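# Six arms lift marquee roof off posts onto table

## Task

Arm bases sit on the tabletop (z=+0.72 m) in the scene frame, heading given in degrees counter-clockwise from +x: arm1 at (+0.29, +0.65) heading -102; arm2 at (-0.22, +0.65) heading -85; arm3 at (-0.31, -0.65) heading +99; arm4 at (+0.24, -0.65) heading +83; arm5 at (-0.70, -0.07) heading +8; arm6 at (+0.70, +0.08) heading +166. Lift the roof of the marquee clear of its four posts and set it down low on the table surface. Afterwards open the grippers and pull the arms away; the roof must stay in its final spot with no robot supporting it. Every other object on the table should stay untouched: anything that gets shifted, tilted or knocked over counts against the result, and pushing any rigid object out of the work area is a failure.

## Robot and tools

Setup. Six identical i2rt Big YAM arms (arm1 to arm6) are bolted to the table. Each has six revolute joints, a two-finger gripper and a wrist camera that, with joints 1 and 6 at zero and the hand level and pointing ahead, rides on top of the hand looking toward the fingertips. Reach is about 1.0 m from the joint 1 axis. Two fixed room cameras, cam_high and cam_low, also give views. Occasionally a loose object may get a short external nudge.

Frame. One shared scene frame: origin on the floor, +z up. The 'hand' point is halfway between the fingertips; the hand z axis runs along the fingers and the fingers close along its y axis. Base positions in the task are approximate; the exact foot poses are never printed.

Tool execute_actions. Argument 'actions' is a list holding one action or none (empty list just reports state and images). An action is an object keyed by arm name; each arm holds a 'joints' object whose keys are absolute targets (not offsets): joint1_rad, joint2_rad, joint3_rad, joint4_rad, joint5_rad, joint6_rad in radians, and gripper_m in metres of fingertip gap. Each arm is its own object, so any subset of arms and any subset of their joints may be named. Ranges and done-tolerances: joint1_rad -2.879..2.879 (±0.045), rotates the arm about its base, positive counter-clockwise seen from above, zero points along the base heading; joint2_rad 0..3.141 (±0.14), shoulder, zero has the upper arm lying back roughly horizontal, increasing lifts it up then forward; joint3_rad 0..3.019 (±0.09), elbow, zero is fully folded, increasing opens it; joint4_rad -1.692..1.57 (±0.055), hand pitch, positive tips fingers up; joint5_rad -1.57..1.57 (±0.03), sideways hand swing, positive to the arm's right; joint6_rad -2.094..2.094 (±0.035), hand roll, positive clockwise viewed from behind; gripper_m 0..0.093 (±0.003), grip force roughly 50-62 N per pad or lower. All named motions start at once and may finish at different moments; joints move at different speeds, so the hand can sweep a wide arc between postures. One action runs at most 15 s. An unknown key or out-of-range number rejects the whole call and nothing moves. Optional 'cameras' lists which images to return (arm1_cam_wrist ... arm6_cam_wrist, cam_high, cam_low, or 'all'; omitted or null means all, [] none); the 'pictures' line gives the image order.

Tool wait: 'seconds' 0..10; commands nothing new and returns state and images like an empty action.

Tool zoom_image: 'camera' plus 'region' [x0, y0, x1, y1] in pixels from the top-left, no bigger than 504 x 504, on that camera's latest full image.

Tool finished_scene: 'scene' number; closes the scene permanently after the last command is held and reports success. The roof must already be resting on its own.

Reading results. joint_positions gives current angles. joint_status tells how each commanded motion ended. 'off_target': stopped short and may still push. 'contact_stop' or 'time_out': the old target is dropped and the joint holds in place, except that after time_out a joint may keep a target (or one capped at 0.375, 0.375, 0.113, 0.225, 0.075, 0.3 rad from its position for joints 1-6) and keep pushing, moving on if the path clears; on_its_own lists such joints. To relieve a push, command the reported position. 'joint command not followed' (often with a 'cause:' line) means a safety check blocked that arm's joint targets, usually self or arm-arm clearance; its gripper target still runs, and blocked joints show 'not_followed' and may be retried on later actions until valid targets arrive. on_its_own covers what the call didn't command; 'held at' is the target held, not the position. Omitted joints or arms may still drive toward earlier targets. A target very near the current angle may not move anything. Joints holding weight sag. Joint torques list whole drive output per arm joint, with per-unit offset, scale and noise; friction can fake or mask loads.

Cautions. The arms do not stop on contact and can press hard. A hard squeeze between two robots fails and ends the run; a hard hit may too, and no state line reports robot contact. The clearance check can react late and ignores fingers, gripper housings and wrist cameras. Robots do not wait for each other. Sustained pushing or load heats motors (also while you think): a MOTOR HOT line appears from 85 °C; at 100 °C an OVER-TEMPERATURE FAULT drops that arm until cooled, its unmet keys read 'limit_stop_at_motor_heat' (resend targets). Some heat carries over between scenes. If a call reports a stop, later execute_actions, wait and finished_scene calls in that same reply are skipped. Thinking time lets the simulation run with the last command held. Avoid drops, slips, slams and hard pushes, and don't topple or shift other items; shorter total robot motion is better.

Each tool is called after "Call:" as name(argument=value, ...) on one line, values as JSON.

## Session

Call:
execute_actions(actions=[])

Scene clock: 0.00 s.
Joint torques (N m, as the arm reports them, + toward a larger angle): no reading
arm1.joint_positions: joint1_rad=+0.260 joint2_rad=+0.405 joint3_rad=+0.535 joint4_rad=-1.237 joint5_rad=+0.194 joint6_rad=-0.388 gripper_m=+0.095
arm1.joint_status: not commanded
arm1.hand: x=+0.2734 y=+0.4589 z=+0.9429 quat_wxyz=(-0.059, -0.523, -0.817, +0.238) (m; scene frame)
arm2.joint_positions: joint1_rad=-0.341 joint2_rad=+0.525 joint3_rad=+0.404 joint4_rad=-1.011 joint5_rad=-0.241 joint6_rad=+0.302 gripper_m=+0.095
arm2.joint_status: not commanded
arm2.hand: x=-0.2334 y=+0.4358 z=+0.9328 quat_wxyz=(-0.237, -0.834, -0.496, +0.055) (m; scene frame)
arm3.joint_positions: joint1_rad=+0.094 joint2_rad=+0.351 joint3_rad=+0.649 joint4_rad=-1.406 joint5_rad=+0.295 joint6_rad=+0.506 gripper_m=+0.094
arm3.joint_status: not commanded
arm3.hand: x=-0.2955 y=-0.4819 z=+1.0381 quat_wxyz=(-0.223, +0.549, -0.791, -0.149) (m; scene frame)
arm4.joint_positions: joint1_rad=-0.213 joint2_rad=+0.469 joint3_rad=+0.485 joint4_rad=-1.098 joint5_rad=-0.151 joint6_rad=-0.534 gripper_m=+0.094
arm4.joint_status: not commanded
arm4.hand: x=+0.2816 y=-0.4418 z=+0.9638 quat_wxyz=(-0.201, +0.766, -0.591, -0.156) (m; scene frame)
arm5.joint_positions: joint1_rad=+0.385 joint2_rad=+0.416 joint3_rad=+0.610 joint4_rad=-1.302 joint5_rad=+0.084 joint6_rad=+0.233 gripper_m=+0.094
arm5.joint_status: not commanded
arm5.hand: x=-0.5319 y=+0.0069 z=+0.9651 quat_wxyz=(-0.235, +0.124, -0.963, -0.047) (m; scene frame)
arm6.joint_positions: joint1_rad=-0.299 joint2_rad=+0.495 joint3_rad=+0.462 joint4_rad=-1.050 joint5_rad=-0.284 joint6_rad=-0.187 gripper_m=+0.095
arm6.joint_status: not commanded
arm6.hand: x=+0.4877 y=+0.1423 z=+0.9222 quat_wxyz=(+0.046, +0.955, -0.120, -0.266) (m; scene frame)
pictures: arm1_cam_wrist, arm2_cam_wrist, arm3_cam_wrist, arm4_cam_wrist, arm5_cam_wrist, arm6_cam_wrist, cam_high, cam_low
Images, in order (width x height): arm1_cam_wrist 504x504, arm2_cam_wrist 504x504, arm3_cam_wrist 504x504, arm4_cam_wrist 504x504, arm5_cam_wrist 504x504, arm6_cam_wrist 504x504, cam_high 504x504, cam_low 504x504.

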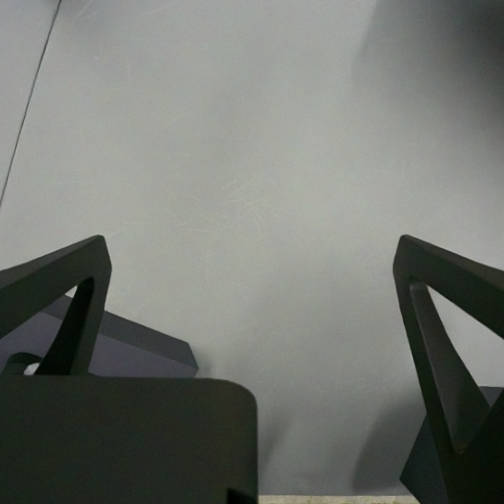

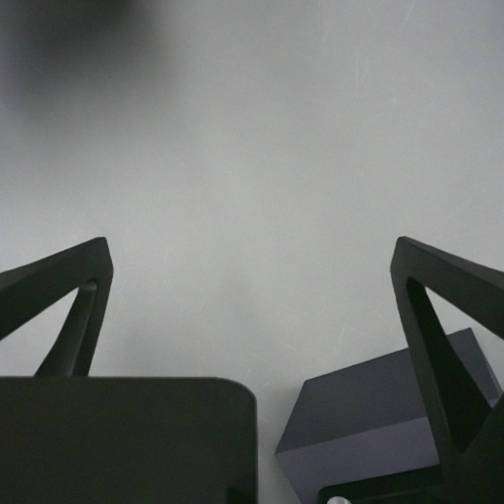

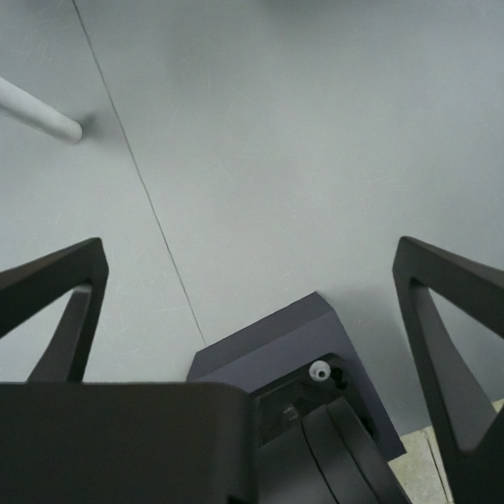

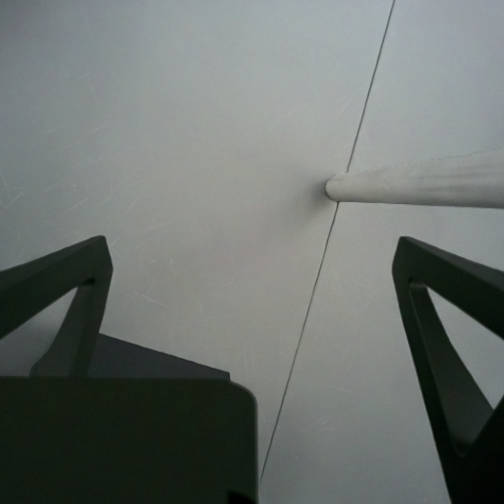

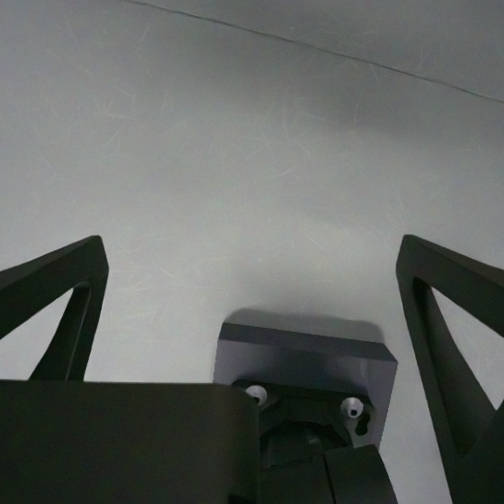

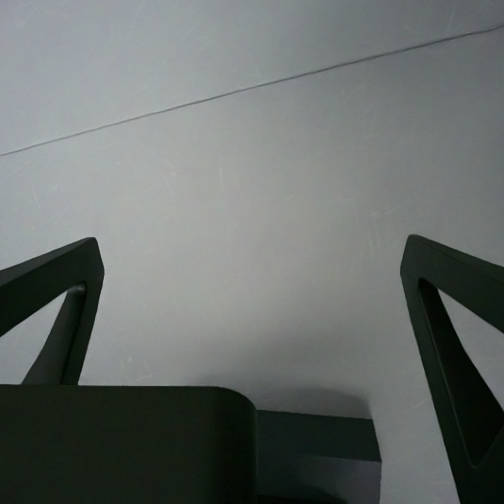

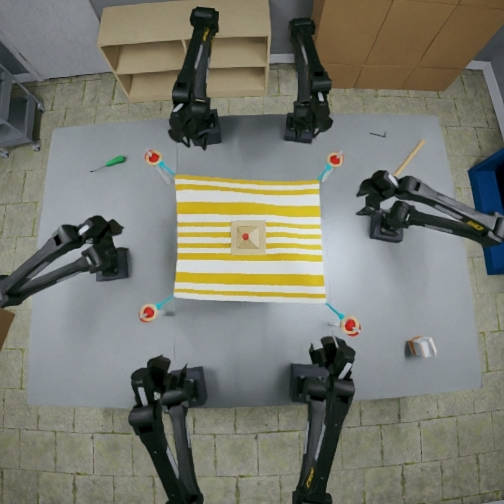

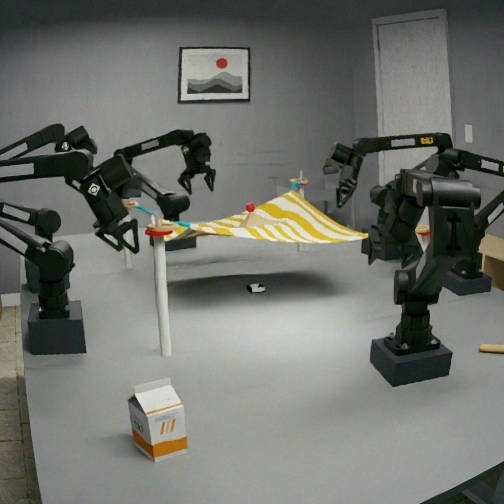

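Call:
zoom_image(camera="cam_low", region=[100, 160, 340, 320])

Call:
zoom_image(camera="cam_high", region=[120, 130, 380, 350])

Call:
zoom_image(camera="cam_high", region=[300, 280, 380, 350])

Region (100, 160, 340, 320) of cam_low's 504x504 image, scaled by 2.100, with more detail than that image has.

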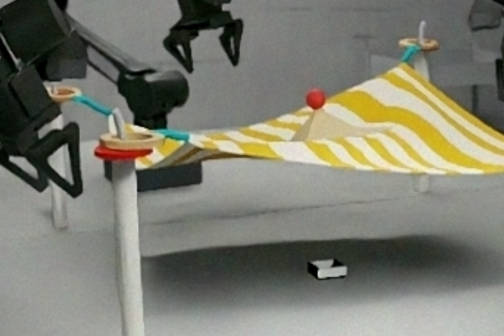

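Region (120, 130, 380, 350) of cam_high's 504x504 image, scaled by 1.938, with more detail than that image has; it fills the top 426 rows of this view, and the rest is white.

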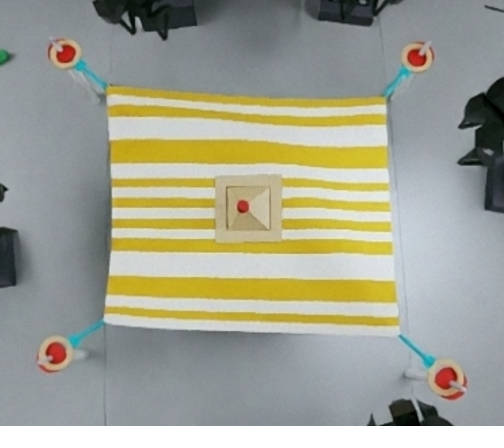

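Region (300, 280, 380, 350) of cam_high's 504x504 image, scaled by 6.300, with more detail than that image has; it fills the top 441 rows of this view, and the rest is white.

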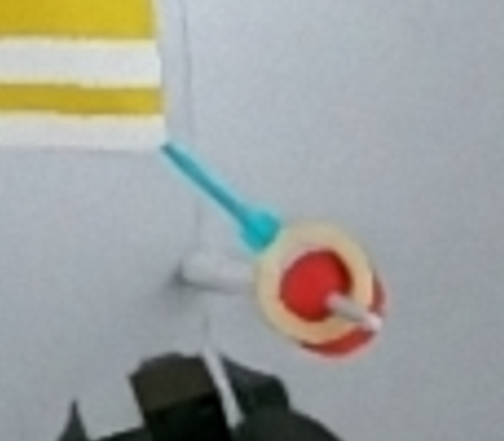

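Call:
execute_actions(actions=[{"arm1":{"joints":{"joint2_rad":0.6,"joint3_rad":1.0,"joint4_rad":-1.6,"joint5_rad":0,"joint6_rad":0}},"arm2":{"joints":{"joint2_rad":0.7,"joint3_rad":1.0,"joint4_rad":-1.6,"joint5_rad":0,"joint6_rad":0}},"arm3":{"joints":{"joint2_rad":0.6,"joint3_rad":1.0,"joint4_rad":-1.6,"joint5_rad":0,"joint6_rad":0}},"arm4":{"joints":{"joint2_rad":0.7,"joint3_rad":1.0,"joint4_rad":-1.6,"joint5_rad":0,"joint6_rad":0}}}], cameras=["cam_high","cam_low"])

Scene clock: 49.60 s.
Joint torques (N m, as the arm reports them, + toward a larger angle): arm1=[-0.42  0.71 12.65  0.57 -0.19  0.21] | arm2=[-2.73  0.09 13.57  0.58  0.15 -0.14] | arm3=[-0.12 -0.19 14.81  0.3  -0.18 -0.12] | arm4=[-0.47  1.2  10.86 -0.12  0.29  0.07] | arm5=[-0.9   3.85 13.29  1.47  0.07  0.02] | arm6=[ 0.39 -0.25 13.32  1.42 -0.12  0.04]
arm1.joint_positions: joint1_rad=+0.260 joint2_rad=+0.600 joint3_rad=+0.956 joint4_rad=-1.589 joint5_rad=+0.004 joint6_rad=-0.010 gripper_m=+0.095
arm1.joint_status: all done
arm1.hand: x=+0.3058 y=+0.4620 z=+1.0701 quat_wxyz=(-0.121, -0.662, -0.731, +0.114) (m; scene frame)
arm2.joint_positions: joint1_rad=-0.341 joint2_rad=+0.705 joint3_rad=+0.951 joint4_rad=-1.589 joint5_rad=-0.003 joint6_rad=+0.008 gripper_m=+0.095
arm2.joint_status: all done
arm2.hand: x=-0.2734 y=+0.4500 z=+1.0987 quat_wxyz=(-0.072, -0.787, -0.608, +0.080) (m; scene frame)
arm3.joint_positions: joint1_rad=+0.094 joint2_rad=+0.605 joint3_rad=+0.947 joint4_rad=-1.583 joint5_rad=+0.004 joint6_rad=+0.008 gripper_m=+0.094
arm3.joint_status: all done
arm3.hand: x=-0.3494 y=-0.4663 z=+1.1121 quat_wxyz=(-0.103, +0.767, -0.620, -0.128) (m; scene frame)
arm4.joint_positions: joint1_rad=-0.213 joint2_rad=+0.700 joint3_rad=+0.963 joint4_rad=-1.583 joint5_rad=-0.003 joint6_rad=-0.015 gripper_m=+0.094
arm4.joint_status: all done
arm4.hand: x=+0.3042 y=-0.4553 z=+1.0983 quat_wxyz=(-0.101, +0.588, -0.799, -0.076) (m; scene frame)
arm5.joint_positions: joint1_rad=+0.385 joint2_rad=+0.416 joint3_rad=+0.610 joint4_rad=-1.302 joint5_rad=+0.084 joint6_rad=+0.233 gripper_m=+0.094
arm5.joint_status: not commanded
arm5.hand: x=-0.5319 y=+0.0069 z=+0.9651 quat_wxyz=(-0.235, +0.124, -0.963, -0.047) (m; scene frame)
arm6.joint_positions: joint1_rad=-0.299 joint2_rad=+0.495 joint3_rad=+0.462 joint4_rad=-1.050 joint5_rad=-0.284 joint6_rad=-0.187 gripper_m=+0.095
arm6.joint_status: not commanded
arm6.hand: x=+0.4877 y=+0.1423 z=+0.9222 quat_wxyz=(+0.046, +0.955, -0.120, -0.266) (m; scene frame)
pictures: cam_high, cam_low
Images, in order (width x height): cam_high 504x504, cam_low 504x504.

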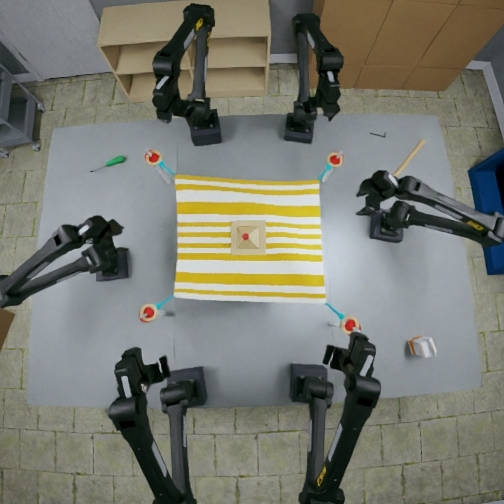

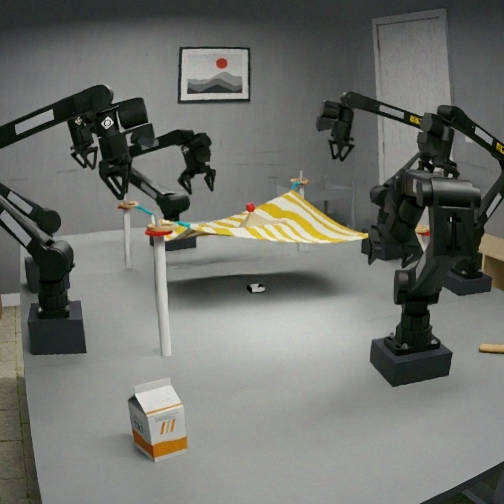

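Call:
execute_actions(actions=[{"arm1":{"joints":{"joint1_rad":0.52,"joint2_rad":1.05,"joint3_rad":1.25,"joint4_rad":-1.65}},"arm2":{"joints":{"joint1_rad":-0.65,"joint2_rad":1.2,"joint3_rad":1.4,"joint4_rad":-1.65}},"arm3":{"joints":{"joint1_rad":0.23,"joint2_rad":1.15,"joint3_rad":1.2,"joint4_rad":-1.55}},"arm4":{"joints":{"joint1_rad":-0.36,"joint2_rad":1.05,"joint3_rad":1.1,"joint4_rad":-1.55}}}], cameras=["arm1_cam_wrist","arm2_cam_wrist","arm3_cam_wrist","arm4_cam_wrist","cam_low"])

Scene clock: 65.27 s.
Joint torques (N m, as the arm reports them, + toward a larger angle): arm1=[ 0.36 -5.51 12.22  0.23 -0.13  0.23] | arm2=[-3.1  -6.37 14.23  0.5   0.11 -0.13] | arm3=[ 0.49 -9.29 12.82  0.99 -0.14 -0.1 ] | arm4=[-0.83 -6.03  9.89  0.57  0.24  0.02] | arm5=[-1.28  3.37 13.33  1.61  0.12  0.08] | arm6=[ 0.31 -0.22 13.31  1.42 -0.12  0.04]
arm1.joint_positions: joint1_rad=+0.513 joint2_rad=+1.062 joint3_rad=+1.210 joint4_rad=-1.643 joint5_rad=+0.003 joint6_rad=-0.009 gripper_m=+0.095
arm1.joint_status: all done
arm1.hand: x=+0.3878 y=+0.3721 z=+1.0737 quat_wxyz=(-0.029, -0.572, -0.819, +0.021) (m; scene frame)
arm2.joint_positions: joint1_rad=-0.644 joint2_rad=+1.206 joint3_rad=+1.343 joint4_rad=-1.644 joint5_rad=-0.002 joint6_rad=+0.007 gripper_m=+0.095
arm2.joint_status: all done
arm2.hand: x=-0.4045 y=+0.3534 z=+1.1303 quat_wxyz=(-0.016, -0.874, -0.485, +0.019) (m; scene frame)
arm3.joint_positions: joint1_rad=+0.223 joint2_rad=+1.158 joint3_rad=+1.169 joint4_rad=-1.563 joint5_rad=+0.003 joint6_rad=+0.007 gripper_m=+0.094
arm3.joint_status: all done
arm3.hand: x=-0.4176 y=-0.3504 z=+1.0781 quat_wxyz=(-0.006, +0.817, -0.576, -0.007) (m; scene frame)
arm4.joint_positions: joint1_rad=-0.354 joint2_rad=+1.059 joint3_rad=+1.075 joint4_rad=-1.563 joint5_rad=-0.002 joint6_rad=-0.014 gripper_m=+0.094
arm4.joint_status: all done
arm4.hand: x=+0.3652 y=-0.3966 z=+1.0652 quat_wxyz=(-0.010, +0.535, -0.845, -0.009) (m; scene frame)
arm5.joint_positions: joint1_rad=+0.385 joint2_rad=+0.416 joint3_rad=+0.610 joint4_rad=-1.302 joint5_rad=+0.084 joint6_rad=+0.233 gripper_m=+0.094
arm5.joint_status: not commanded
arm5.hand: x=-0.5319 y=+0.0069 z=+0.9651 quat_wxyz=(-0.235, +0.124, -0.963, -0.047) (m; scene frame)
arm6.joint_positions: joint1_rad=-0.299 joint2_rad=+0.495 joint3_rad=+0.462 joint4_rad=-1.050 joint5_rad=-0.284 joint6_rad=-0.187 gripper_m=+0.095
arm6.joint_status: not commanded
arm6.hand: x=+0.4877 y=+0.1423 z=+0.9222 quat_wxyz=(+0.046, +0.955, -0.120, -0.266) (m; scene frame)
pictures: arm1_cam_wrist, arm2_cam_wrist, arm3_cam_wrist, arm4_cam_wrist, cam_low
Images, in order (width x height): arm1_cam_wrist 504x504, arm2_cam_wrist 504x504, arm3_cam_wrist 504x504, arm4_cam_wrist 504x504, cam_low 504x504.

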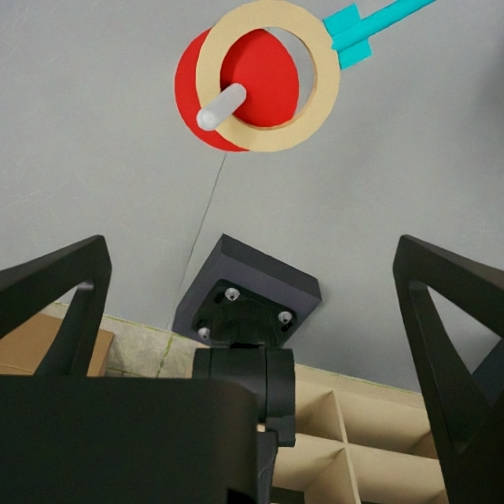

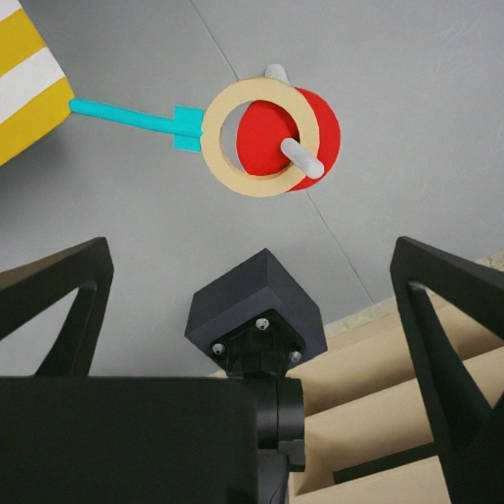

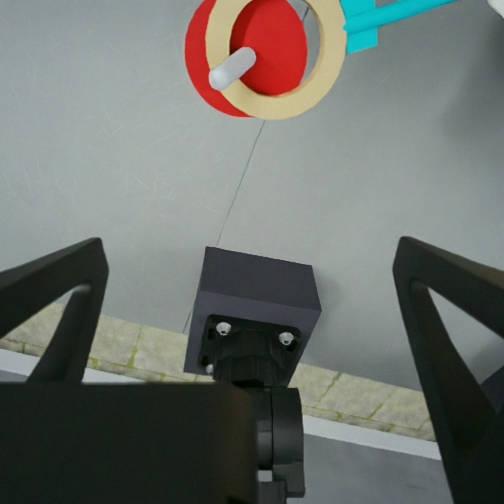

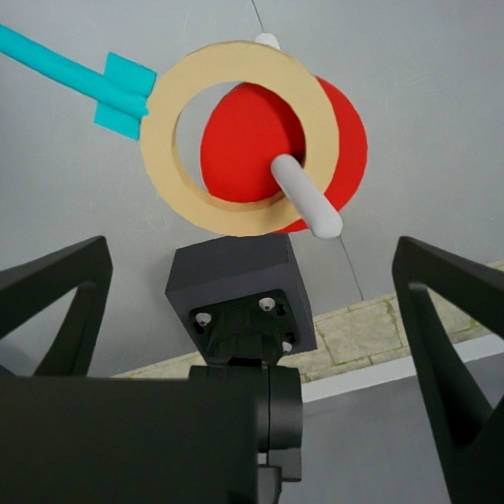

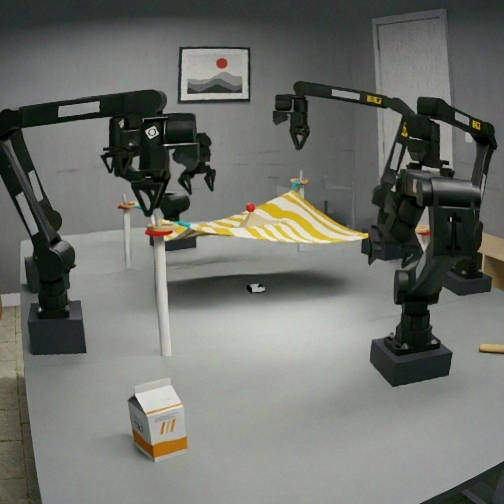

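Call:
execute_actions(actions=[{"arm1":{"joints":{"joint1_rad":0.338,"joint2_rad":1.265,"joint3_rad":1.09,"joint4_rad":-1.345,"joint6_rad":0.96,"gripper_m":0.06}},"arm2":{"joints":{"joint1_rad":-0.485,"joint2_rad":1.232,"joint3_rad":0.985,"joint4_rad":-1.27,"joint6_rad":-1.2,"gripper_m":0.06}},"arm3":{"joints":{"joint1_rad":0.03,"joint2_rad":1.375,"joint3_rad":1.02,"joint4_rad":-1.167,"joint6_rad":1.06,"gripper_m":0.06}},"arm4":{"joints":{"joint1_rad":-0.165,"joint2_rad":1.165,"joint3_rad":1.195,"joint4_rad":-1.55,"joint6_rad":-1.05,"gripper_m":0.06}}}], cameras=["arm1_cam_wrist","arm2_cam_wrist","arm3_cam_wrist","arm4_cam_wrist","cam_low"])

Scene clock: 172.40 s.
Joint torques (N m, as the arm reports them, + toward a larger angle): arm1=[-0.54 -6.67  8.66  0.96  0.11  0.24] | arm2=[-2.95 -4.84  7.79  1.27 -0.2  -0.13] | arm3=[-3.72 -7.83 11.07  3.51  2.52  0.75] | arm4=[-0.43 -6.66 10.68  0.59  0.03 -0.28] | arm5=[-1.28  3.11 13.41  1.5   0.11  0.04] | arm6=[ 0.33 -0.24 13.32  1.42 -0.12  0.04]
arm1.joint_positions: joint1_rad=+0.342 joint2_rad=+1.261 joint3_rad=+1.089 joint4_rad=-1.359 joint5_rad=-0.003 joint6_rad=+0.951 gripper_m=+0.060
arm1.joint_status: all done
arm1.hand: x=+0.3512 y=+0.2972 z=+0.9683 quat_wxyz=(-0.017, -0.922, -0.386, +0.002) (m; scene frame)
arm2.joint_positions: joint1_rad=-0.481 joint2_rad=+1.216 joint3_rad=+0.999 joint4_rad=-1.283 joint5_rad=+0.003 joint6_rad=-1.191 gripper_m=+0.060
arm2.joint_status: all done
arm2.hand: x=-0.3534 y=+0.3296 z=+0.9972 quat_wxyz=(-0.003, -0.374, -0.927, +0.029) (m; scene frame)
arm3.joint_positions: joint1_rad=+0.078 joint2_rad=+1.340 joint3_rad=+1.003 joint4_rad=-1.245 joint5_rad=-0.057 joint6_rad=+0.995 gripper_m=+0.060
arm3.joint_status: joint1_rad time_out (moved -0.146 of -0.193); joint4_rad time_out (moved +0.319 of +0.396); joint6_rad time_out (moved +0.987 of +1.053); the others done
arm3.on_its_own: joint1_rad reads +0.078 and still pushes toward +0.030 since a time_out; joint4_rad reads -1.245 and still pushes toward -1.167 since a time_out; joint6_rad reads +0.995 and still pushes toward +1.060 since a time_out
arm3.hand: x=-0.3915 y=-0.3002 z=+0.9581 quat_wxyz=(+0.029, +0.380, -0.925, -0.001) (m; scene frame)
arm4.joint_positions: joint1_rad=-0.163 joint2_rad=+1.166 joint3_rad=+1.157 joint4_rad=-1.561 joint5_rad=+0.001 joint6_rad=-1.036 gripper_m=+0.060
arm4.joint_status: all done
arm4.hand: x=+0.3241 y=-0.3449 z=+1.0672 quat_wxyz=(-0.002, +0.921, -0.389, -0.001) (m; scene frame)
arm5.joint_positions: joint1_rad=+0.385 joint2_rad=+0.416 joint3_rad=+0.610 joint4_rad=-1.302 joint5_rad=+0.084 joint6_rad=+0.233 gripper_m=+0.094
arm5.joint_status: not commanded
arm5.hand: x=-0.5319 y=+0.0069 z=+0.9651 quat_wxyz=(-0.235, +0.124, -0.963, -0.047) (m; scene frame)
arm6.joint_positions: joint1_rad=-0.299 joint2_rad=+0.495 joint3_rad=+0.462 joint4_rad=-1.050 joint5_rad=-0.284 joint6_rad=-0.187 gripper_m=+0.095
arm6.joint_status: not commanded
arm6.hand: x=+0.4877 y=+0.1423 z=+0.9222 quat_wxyz=(+0.046, +0.955, -0.120, -0.266) (m; scene frame)
pictures: arm1_cam_wrist, arm2_cam_wrist, arm3_cam_wrist, arm4_cam_wrist, cam_low
Images, in order (width x height): arm1_cam_wrist 504x504, arm2_cam_wrist 504x504, arm3_cam_wrist 504x504, arm4_cam_wrist 504x504, cam_low 504x504.

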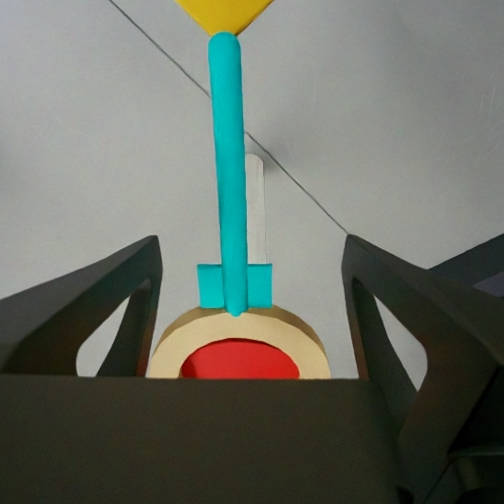

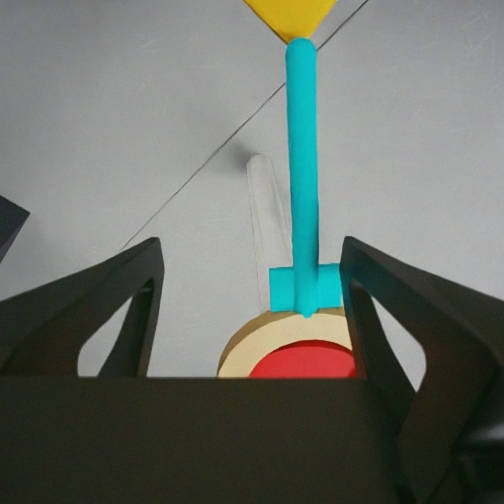

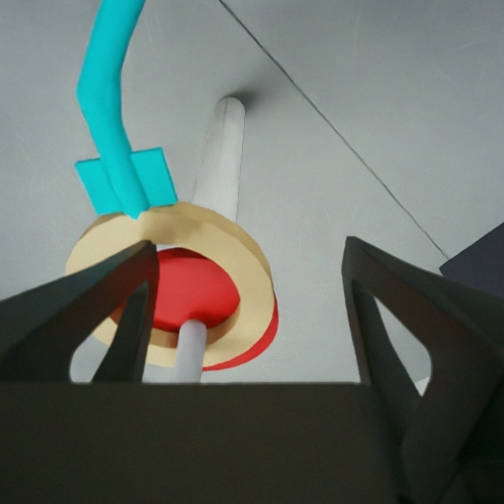

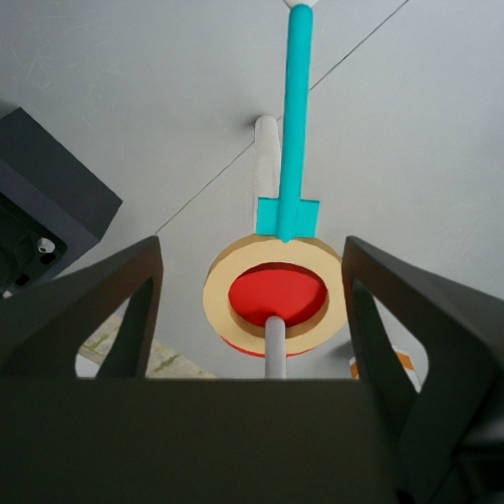

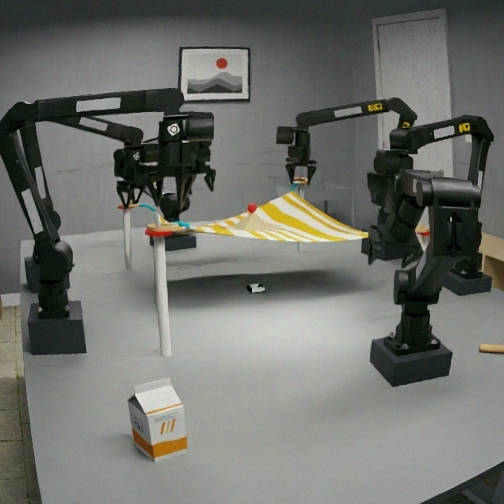

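Call:
execute_actions(actions=[{"arm3":{"joints":{"joint1_rad":0.078,"joint2_rad":1.34,"joint3_rad":1.19,"joint4_rad":-1.39,"joint5_rad":0,"joint6_rad":1.0}}}], cameras=["arm3_cam_wrist"])

Scene clock: 178.13 s.
Joint torques (N m, as the arm reports them, + toward a larger angle): arm1=[-0.41 -6.92  8.71  1.01  0.1   0.24] | arm2=[-2.94 -4.75  7.82  1.27 -0.19 -0.14] | arm3=[ -0.96 -10.64  13.27  -0.2    0.24   0.07] | arm4=[-0.69 -6.73 10.67  0.44  0.03 -0.29] | arm5=[-1.36  4.09 13.3   1.61  0.11  0.08] | arm6=[ 0.35 -0.2  13.33  1.42 -0.12  0.03]
arm1.joint_positions: joint1_rad=+0.342 joint2_rad=+1.261 joint3_rad=+1.089 joint4_rad=-1.359 joint5_rad=-0.003 joint6_rad=+0.951 gripper_m=+0.060
arm1.joint_status: not commanded
arm1.hand: x=+0.3512 y=+0.2972 z=+0.9683 quat_wxyz=(-0.017, -0.922, -0.386, +0.002) (m; scene frame)
arm2.joint_positions: joint1_rad=-0.481 joint2_rad=+1.216 joint3_rad=+0.999 joint4_rad=-1.283 joint5_rad=+0.003 joint6_rad=-1.191 gripper_m=+0.060
arm2.joint_status: not commanded
arm2.hand: x=-0.3534 y=+0.3296 z=+0.9972 quat_wxyz=(-0.003, -0.374, -0.927, +0.029) (m; scene frame)
arm3.joint_positions: joint1_rad=+0.090 joint2_rad=+1.338 joint3_rad=+1.150 joint4_rad=-1.374 joint5_rad=-0.004 joint6_rad=+0.992 gripper_m=+0.060
arm3.joint_status: all done
arm3.hand: x=-0.3907 y=-0.2809 z=+1.0125 quat_wxyz=(+0.002, +0.387, -0.922, -0.005) (m; scene frame)
arm4.joint_positions: joint1_rad=-0.163 joint2_rad=+1.166 joint3_rad=+1.157 joint4_rad=-1.561 joint5_rad=+0.001 joint6_rad=-1.036 gripper_m=+0.060
arm4.joint_status: not commanded
arm4.hand: x=+0.3241 y=-0.3449 z=+1.0672 quat_wxyz=(-0.002, +0.921, -0.389, -0.001) (m; scene frame)
arm5.joint_positions: joint1_rad=+0.385 joint2_rad=+0.416 joint3_rad=+0.610 joint4_rad=-1.302 joint5_rad=+0.084 joint6_rad=+0.233 gripper_m=+0.094
arm5.joint_status: not commanded
arm5.hand: x=-0.5319 y=+0.0069 z=+0.9651 quat_wxyz=(-0.235, +0.124, -0.963, -0.047) (m; scene frame)
arm6.joint_positions: joint1_rad=-0.299 joint2_rad=+0.495 joint3_rad=+0.462 joint4_rad=-1.050 joint5_rad=-0.284 joint6_rad=-0.187 gripper_m=+0.095
arm6.joint_status: not commanded
arm6.hand: x=+0.4877 y=+0.1423 z=+0.9222 quat_wxyz=(+0.046, +0.955, -0.120, -0.266) (m; scene frame)
pictures: arm3_cam_wrist
Images, in order (width x height): arm3_cam_wrist 504x504.

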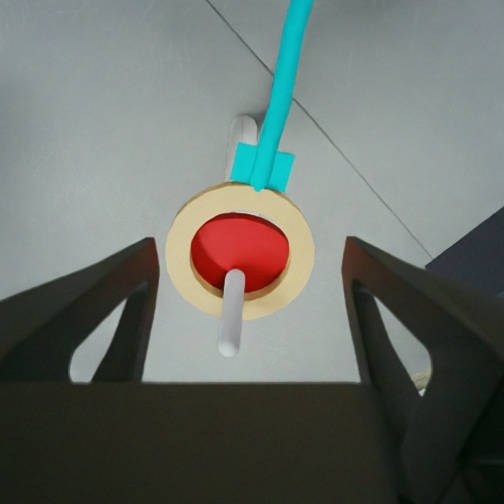

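Call:
execute_actions(actions=[{"arm1":{"joints":{"joint1_rad":0.39,"joint3_rad":1.058,"joint4_rad":-1.32}},"arm2":{"joints":{"joint1_rad":-0.545,"joint2_rad":1.27,"joint4_rad":-1.235,"joint6_rad":-1.28}},"arm3":{"joints":{"joint1_rad":0.055,"joint2_rad":1.365,"joint3_rad":1.08,"joint4_rad":-1.272,"joint6_rad":1.15}},"arm4":{"joints":{"joint1_rad":-0.22,"joint2_rad":1.195,"joint3_rad":1.11,"joint4_rad":-1.477}}}], cameras=["arm1_cam_wrist","arm2_cam_wrist","arm3_cam_wrist","arm4_cam_wrist"])

Scene clock: 237.57 s.
Joint torques (N m, as the arm reports them, + toward a larger angle): arm1=[ 0.24 -7.44  8.87  1.02  0.09  0.23] | arm2=[-3.08 -5.44  8.08  1.18 -0.15 -0.12] | arm3=[ -0.83 -11.42   9.28   1.12   0.22   0.11] | arm4=[-1.23 -6.32  8.15  0.83  0.04 -0.27] | arm5=[-1.12  3.22 13.39  1.7   0.1   0.02] | arm6=[ 0.38 -0.25 13.33  1.42 -0.12  0.04]
arm1.joint_positions: joint1_rad=+0.383 joint2_rad=+1.261 joint3_rad=+1.055 joint4_rad=-1.334 joint5_rad=-0.002 joint6_rad=+0.951 gripper_m=+0.060
arm1.joint_status: all done
arm1.hand: x=+0.3646 y=+0.3046 z=+0.9554 quat_wxyz=(-0.013, -0.914, -0.405, +0.001) (m; scene frame)
arm2.joint_positions: joint1_rad=-0.539 joint2_rad=+1.256 joint3_rad=+0.995 joint4_rad=-1.247 joint5_rad=+0.002 joint6_rad=-1.272 gripper_m=+0.060
arm2.joint_status: all done
arm2.hand: x=-0.3752 y=+0.3295 z=+0.9827 quat_wxyz=(-0.002, -0.363, -0.931, +0.024) (m; scene frame)
arm3.joint_positions: joint1_rad=+0.063 joint2_rad=+1.360 joint3_rad=+1.086 joint4_rad=-1.289 joint5_rad=-0.003 joint6_rad=+1.142 gripper_m=+0.060
arm3.joint_status: all done
arm3.hand: x=-0.3810 y=-0.2782 z=+0.9811 quat_wxyz=(+0.002, +0.304, -0.953, -0.005) (m; scene frame)
arm4.joint_positions: joint1_rad=-0.214 joint2_rad=+1.187 joint3_rad=+1.108 joint4_rad=-1.495 joint5_rad=+0.001 joint6_rad=-1.036 gripper_m=+0.060
arm4.joint_status: all done
arm4.hand: x=+0.3414 y=-0.3439 z=+1.0419 quat_wxyz=(+0.001, +0.911, -0.413, -0.001) (m; scene frame)
arm5.joint_positions: joint1_rad=+0.385 joint2_rad=+0.416 joint3_rad=+0.610 joint4_rad=-1.302 joint5_rad=+0.084 joint6_rad=+0.233 gripper_m=+0.094
arm5.joint_status: not commanded
arm5.hand: x=-0.5319 y=+0.0069 z=+0.9651 quat_wxyz=(-0.235, +0.124, -0.963, -0.047) (m; scene frame)
arm6.joint_positions: joint1_rad=-0.299 joint2_rad=+0.495 joint3_rad=+0.462 joint4_rad=-1.050 joint5_rad=-0.284 joint6_rad=-0.187 gripper_m=+0.095
arm6.joint_status: not commanded
arm6.hand: x=+0.4877 y=+0.1423 z=+0.9222 quat_wxyz=(+0.046, +0.955, -0.120, -0.266) (m; scene frame)
pictures: arm1_cam_wrist, arm2_cam_wrist, arm3_cam_wrist, arm4_cam_wrist
Images, in order (width x height): arm1_cam_wrist 504x504, arm2_cam_wrist 504x504, arm3_cam_wrist 504x504, arm4_cam_wrist 504x504.

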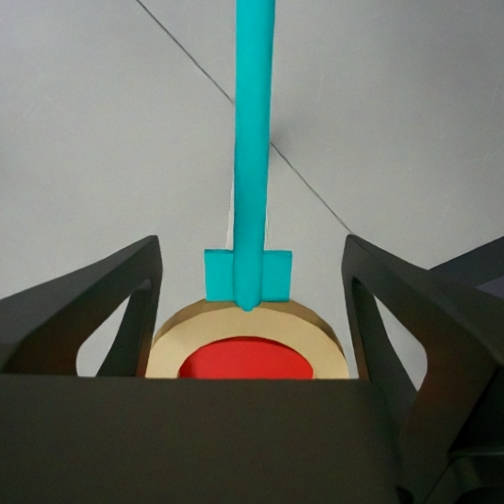

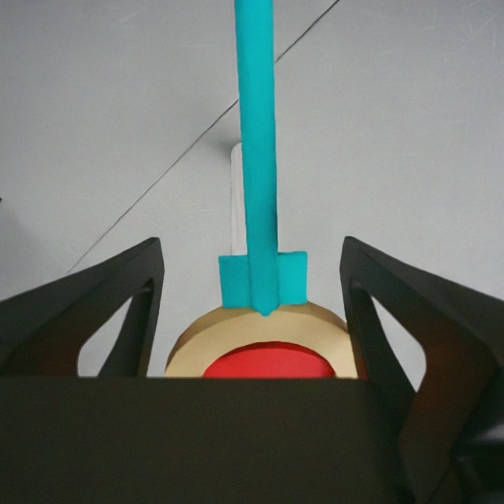

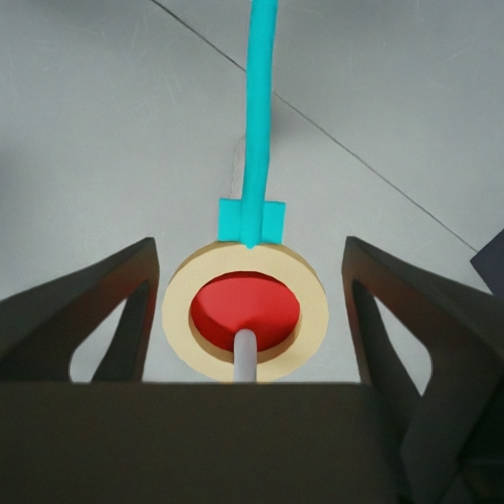

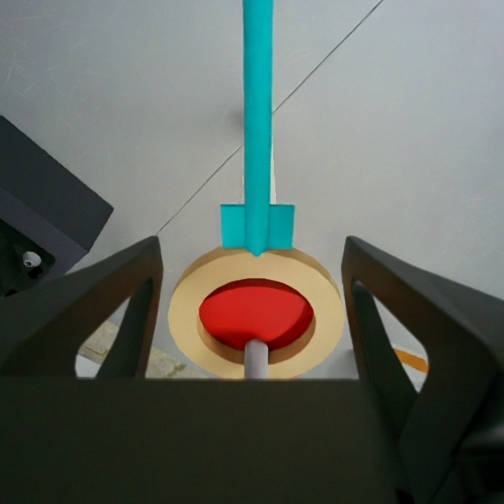

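Call:
execute_actions(actions=[{"arm1":{"joints":{"gripper_m":0.0}},"arm2":{"joints":{"gripper_m":0.0}},"arm3":{"joints":{"joint1_rad":0.087,"joint2_rad":1.396,"joint3_rad":0.991,"joint4_rad":-1.153}},"arm4":{"joints":{"joint3_rad":1.028,"joint4_rad":-1.378}}}], cameras=["arm1_cam_wrist","arm2_cam_wrist","arm3_cam_wrist","arm4_cam_wrist"])

Scene clock: 265.27 s.
Joint torques (N m, as the arm reports them, + toward a larger angle): arm1=[ 0.26 -6.97  8.89  0.9   0.04  0.22] | arm2=[-3.04 -5.37  8.11  0.88  0.3  -0.1 ] | arm3=[  0.91 -12.     8.97   1.07   0.23   0.06] | arm4=[-1.49 -6.23  8.37  0.69  0.03 -0.27] | arm5=[-0.83  3.31 13.28  1.65  0.15  0.06] | arm6=[ 0.37 -0.16 13.31  1.42 -0.12  0.04]
arm1.joint_positions: joint1_rad=+0.383 joint2_rad=+1.261 joint3_rad=+1.055 joint4_rad=-1.332 joint5_rad=-0.001 joint6_rad=+0.951 gripper_m=+0.022
arm1.joint_status: gripper_m off_target (ended at +0.022, target +0.000)
arm1.hand: x=+0.3645 y=+0.3041 z=+0.9554 quat_wxyz=(-0.013, -0.914, -0.405, +0.002) (m; scene frame)
arm2.joint_positions: joint1_rad=-0.539 joint2_rad=+1.256 joint3_rad=+0.995 joint4_rad=-1.239 joint5_rad=-0.009 joint6_rad=-1.275 gripper_m=+0.022
arm2.joint_status: gripper_m off_target (ended at +0.022, target +0.000)
arm2.hand: x=-0.3743 y=+0.3271 z=+0.9828 quat_wxyz=(-0.007, -0.362, -0.932, +0.028) (m; scene frame)
arm3.joint_positions: joint1_rad=+0.076 joint2_rad=+1.396 joint3_rad=+0.996 joint4_rad=-1.170 joint5_rad=-0.003 joint6_rad=+1.143 gripper_m=+0.060
arm3.joint_status: all done
arm3.hand: x=-0.3849 y=-0.2831 z=+0.9357 quat_wxyz=(+0.002, +0.310, -0.951, -0.001) (m; scene frame)
arm4.joint_positions: joint1_rad=-0.214 joint2_rad=+1.188 joint3_rad=+1.023 joint4_rad=-1.395 joint5_rad=+0.001 joint6_rad=-1.036 gripper_m=+0.060
arm4.joint_status: all done
arm4.hand: x=+0.3412 y=-0.3441 z=+1.0097 quat_wxyz=(-0.007, +0.911, -0.413, -0.001) (m; scene frame)
arm5.joint_positions: joint1_rad=+0.385 joint2_rad=+0.416 joint3_rad=+0.610 joint4_rad=-1.302 joint5_rad=+0.084 joint6_rad=+0.233 gripper_m=+0.094
arm5.joint_status: not commanded
arm5.hand: x=-0.5319 y=+0.0069 z=+0.9651 quat_wxyz=(-0.235, +0.124, -0.963, -0.047) (m; scene frame)
arm6.joint_positions: joint1_rad=-0.299 joint2_rad=+0.495 joint3_rad=+0.462 joint4_rad=-1.050 joint5_rad=-0.284 joint6_rad=-0.187 gripper_m=+0.095
arm6.joint_status: not commanded
arm6.hand: x=+0.4877 y=+0.1423 z=+0.9222 quat_wxyz=(+0.046, +0.955, -0.120, -0.266) (m; scene frame)
pictures: arm1_cam_wrist, arm2_cam_wrist, arm3_cam_wrist, arm4_cam_wrist
Images, in order (width x height): arm1_cam_wrist 504x504, arm2_cam_wrist 504x504, arm3_cam_wrist 504x504, arm4_cam_wrist 504x504.

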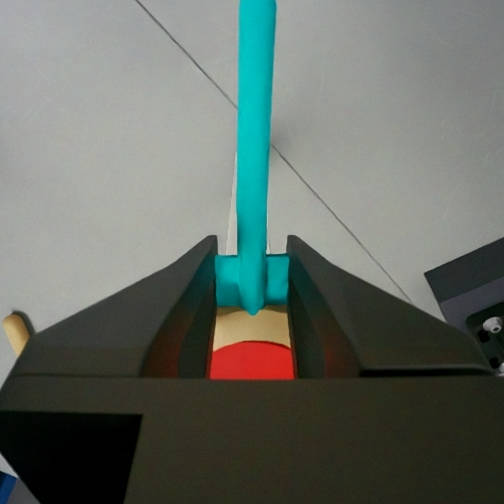

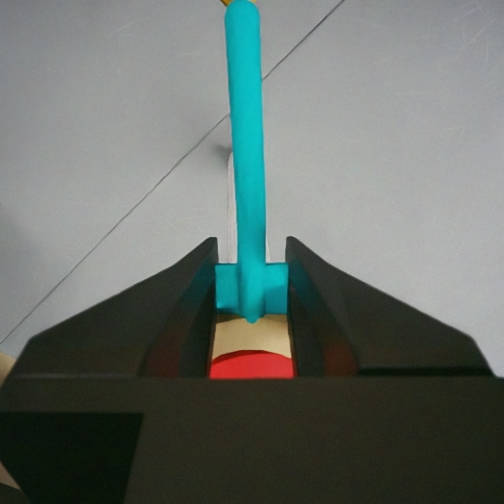

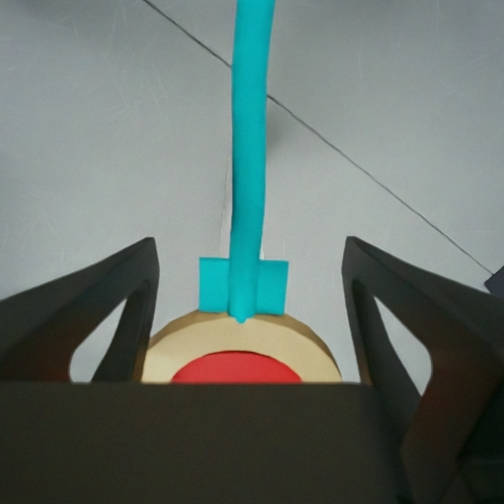

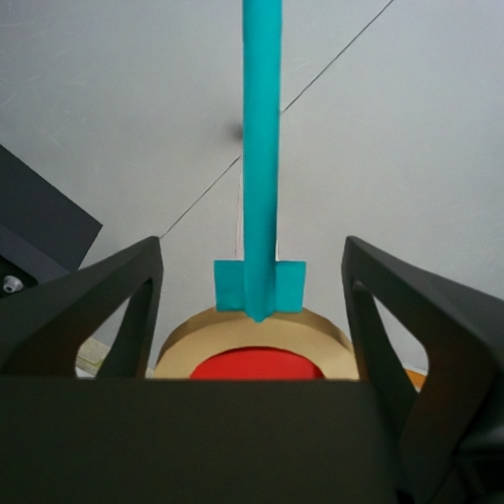

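Call:
execute_actions(actions=[{"arm3":{"joints":{"gripper_m":0.0}},"arm4":{"joints":{"gripper_m":0.0}}}], cameras=[])

Call:
execute_actions(actions=[{"arm1":{"joints":{"joint1_rad":0.438,"joint2_rad":1.21,"joint3_rad":1.14,"joint4_rad":-1.43,"joint6_rad":1.01}},"arm2":{"joints":{"joint1_rad":-0.60,"joint2_rad":1.215,"joint3_rad":1.10,"joint4_rad":-1.335,"joint6_rad":-1.335}},"arm3":{"joints":{"joint1_rad":0.135,"joint2_rad":1.34,"joint3_rad":1.072,"joint4_rad":-1.272,"joint6_rad":1.2}},"arm4":{"joints":{"joint1_rad":-0.275,"joint2_rad":1.143,"joint3_rad":1.11,"joint4_rad":-1.50,"joint6_rad":-1.105}}}], cameras=["arm1_cam_wrist","arm2_cam_wrist","arm3_cam_wrist","arm4_cam_wrist","cam_low"])

Scene clock: 289.97 s.
Joint torques (N m, as the arm reports them, + toward a larger angle): arm1=[ 0.34 -7.    8.88  0.89  0.02  0.23] | arm2=[-3.17 -5.19  8.12  0.85  0.29 -0.09] | arm3=[  0.59 -11.18   9.01   0.94  -0.07   0.07] | arm4=[-1.01 -6.31  8.23  0.6   0.22 -0.27] | arm5=[-1.49  3.7  13.22  1.52  0.12  0.05] | arm6=[ 0.37 -0.19 13.32  1.41 -0.12  0.04]
arm1.joint_positions: joint1_rad=+0.383 joint2_rad=+1.261 joint3_rad=+1.055 joint4_rad=-1.332 joint5_rad=-0.001 joint6_rad=+0.951 gripper_m=+0.022
arm1.joint_status: not commanded
arm1.hand: x=+0.3645 y=+0.3041 z=+0.9554 quat_wxyz=(-0.013, -0.914, -0.405, +0.002) (m; scene frame)
arm2.joint_positions: joint1_rad=-0.539 joint2_rad=+1.256 joint3_rad=+0.995 joint4_rad=-1.239 joint5_rad=-0.009 joint6_rad=-1.275 gripper_m=+0.022
arm2.joint_status: not commanded
arm2.hand: x=-0.3743 y=+0.3271 z=+0.9828 quat_wxyz=(-0.007, -0.362, -0.932, +0.028) (m; scene frame)
arm3.joint_positions: joint1_rad=+0.076 joint2_rad=+1.394 joint3_rad=+0.996 joint4_rad=-1.166 joint5_rad=+0.004 joint6_rad=+1.144 gripper_m=+0.020
arm3.joint_status: gripper_m off_target (ended at +0.020, target +0.000)
arm3.hand: x=-0.3840 y=-0.2817 z=+0.9362 quat_wxyz=(-0.002, +0.309, -0.951, -0.004) (m; scene frame)
arm4.joint_positions: joint1_rad=-0.214 joint2_rad=+1.188 joint3_rad=+1.023 joint4_rad=-1.389 joint5_rad=-0.005 joint6_rad=-1.037 gripper_m=+0.022
arm4.joint_status: gripper_m off_target (ended at +0.022, target +0.000)
arm4.hand: x=+0.3408 y=-0.3422 z=+1.0097 quat_wxyz=(-0.010, +0.911, -0.412, -0.005) (m; scene frame)
arm5.joint_positions: joint1_rad=+0.385 joint2_rad=+0.416 joint3_rad=+0.610 joint4_rad=-1.302 joint5_rad=+0.084 joint6_rad=+0.233 gripper_m=+0.094
arm5.joint_status: not commanded
arm5.hand: x=-0.5319 y=+0.0069 z=+0.9651 quat_wxyz=(-0.235, +0.124, -0.963, -0.047) (m; scene frame)
arm6.joint_positions: joint1_rad=-0.299 joint2_rad=+0.495 joint3_rad=+0.462 joint4_rad=-1.050 joint5_rad=-0.284 joint6_rad=-0.187 gripper_m=+0.095
arm6.joint_status: not commanded
arm6.hand: x=+0.4877 y=+0.1423 z=+0.9222 quat_wxyz=(+0.046, +0.955, -0.120, -0.266) (m; scene frame)
pictures: none
No camera images: the call's "cameras" was empty. Leave "cameras" out to get every camera's image.

Scene clock: 290.87 s.
Joint torques (N m, as the arm reports them, + toward a larger angle): arm1=[ 0.78 -6.42 12.57 -0.38 -0.22  0.23] | arm2=[-4.84 -7.23 13.51  0.04  0.64 -0.12] | arm3=[  2.35 -12.86  14.76  -0.77  -0.81  -0.11] | arm4=[-2.16 -7.52 10.38 -1.01  0.61 -0.29] | arm5=[-0.87  3.33 13.31  1.54  0.09  0.01] | arm6=[ 0.34 -0.18 13.33  1.4  -0.12  0.04]
arm1.joint_positions: joint1_rad=+0.425 joint2_rad=+1.219 joint3_rad=+1.095 joint4_rad=-1.411 joint5_rad=+0.007 joint6_rad=+1.000 gripper_m=+0.022
arm1.joint_status: all done
arm1.hand: x=+0.3749 y=+0.3166 z=+0.9842 quat_wxyz=(-0.015, -0.916, -0.401, +0.005) (m; scene frame)
arm2.joint_positions: joint1_rad=-0.570 joint2_rad=+1.232 joint3_rad=+1.051 joint4_rad=-1.319 joint5_rad=-0.017 joint6_rad=-1.327 gripper_m=+0.022
arm2.joint_status: all done
arm2.hand: x=-0.3819 y=+0.3331 z=+1.0111 quat_wxyz=(-0.010, -0.352, -0.936, +0.029) (m; scene frame)
arm3.joint_positions: joint1_rad=+0.104 joint2_rad=+1.358 joint3_rad=+1.011 joint4_rad=-1.246 joint5_rad=+0.021 joint6_rad=+1.207 gripper_m=+0.015
arm3.joint_status: all done
arm3.on_its_own: gripper_m moved -0.004 toward your old target +0.000
arm3.hand: x=-0.3883 y=-0.2968 z=+0.9546 quat_wxyz=(-0.009, +0.293, -0.956, +0.011) (m; scene frame)
arm4.joint_positions: joint1_rad=-0.250 joint2_rad=+1.151 joint3_rad=+1.075 joint4_rad=-1.468 joint5_rad=-0.016 joint6_rad=-1.089 gripper_m=+0.022
arm4.joint_status: all done
arm4.hand: x=+0.3476 y=-0.3525 z=+1.0401 quat_wxyz=(-0.014, +0.914, -0.405, -0.010) (m; scene frame)
arm5.joint_positions: joint1_rad=+0.385 joint2_rad=+0.416 joint3_rad=+0.610 joint4_rad=-1.302 joint5_rad=+0.084 joint6_rad=+0.233 gripper_m=+0.094
arm5.joint_status: not commanded
arm5.hand: x=-0.5319 y=+0.0069 z=+0.9651 quat_wxyz=(-0.235, +0.124, -0.963, -0.047) (m; scene frame)
arm6.joint_positions: joint1_rad=-0.299 joint2_rad=+0.495 joint3_rad=+0.462 joint4_rad=-1.050 joint5_rad=-0.284 joint6_rad=-0.187 gripper_m=+0.095
arm6.joint_status: not commanded
arm6.hand: x=+0.4877 y=+0.1423 z=+0.9222 quat_wxyz=(+0.046, +0.955, -0.120, -0.266) (m; scene frame)
pictures: arm1_cam_wrist, arm2_cam_wrist, arm3_cam_wrist, arm4_cam_wrist, cam_low
Images, in order (width x height): arm1_cam_wrist 504x504, arm2_cam_wrist 504x504, arm3_cam_wrist 504x504, arm4_cam_wrist 504x504, cam_low 504x504.

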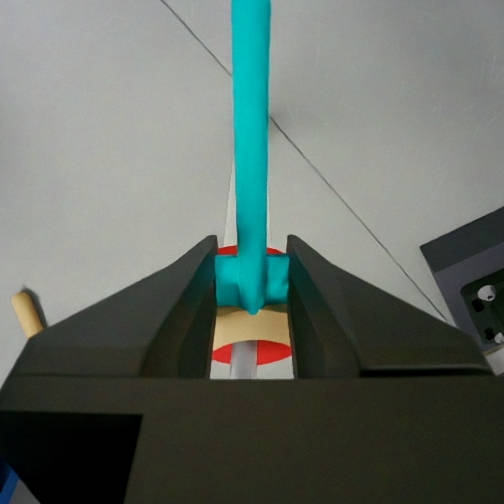

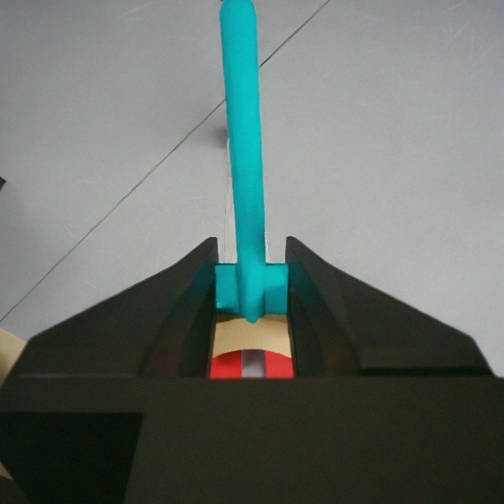

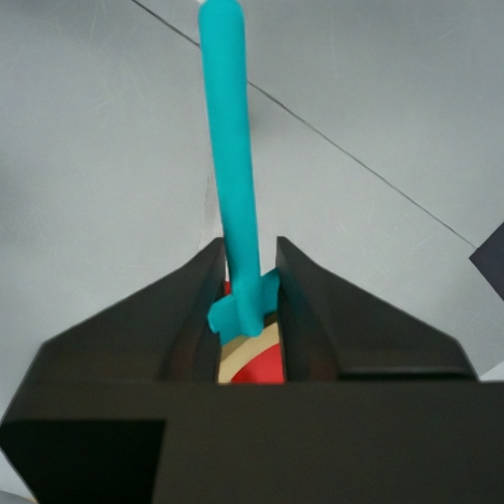

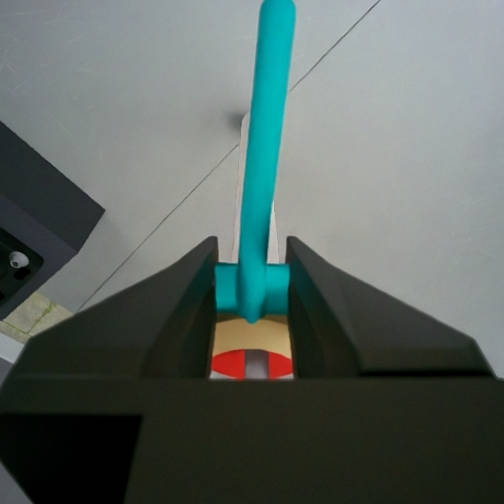

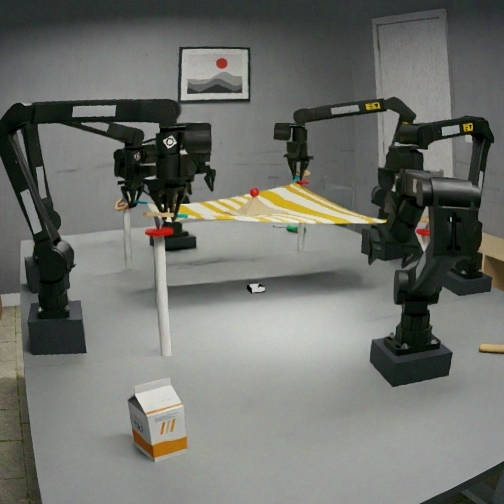

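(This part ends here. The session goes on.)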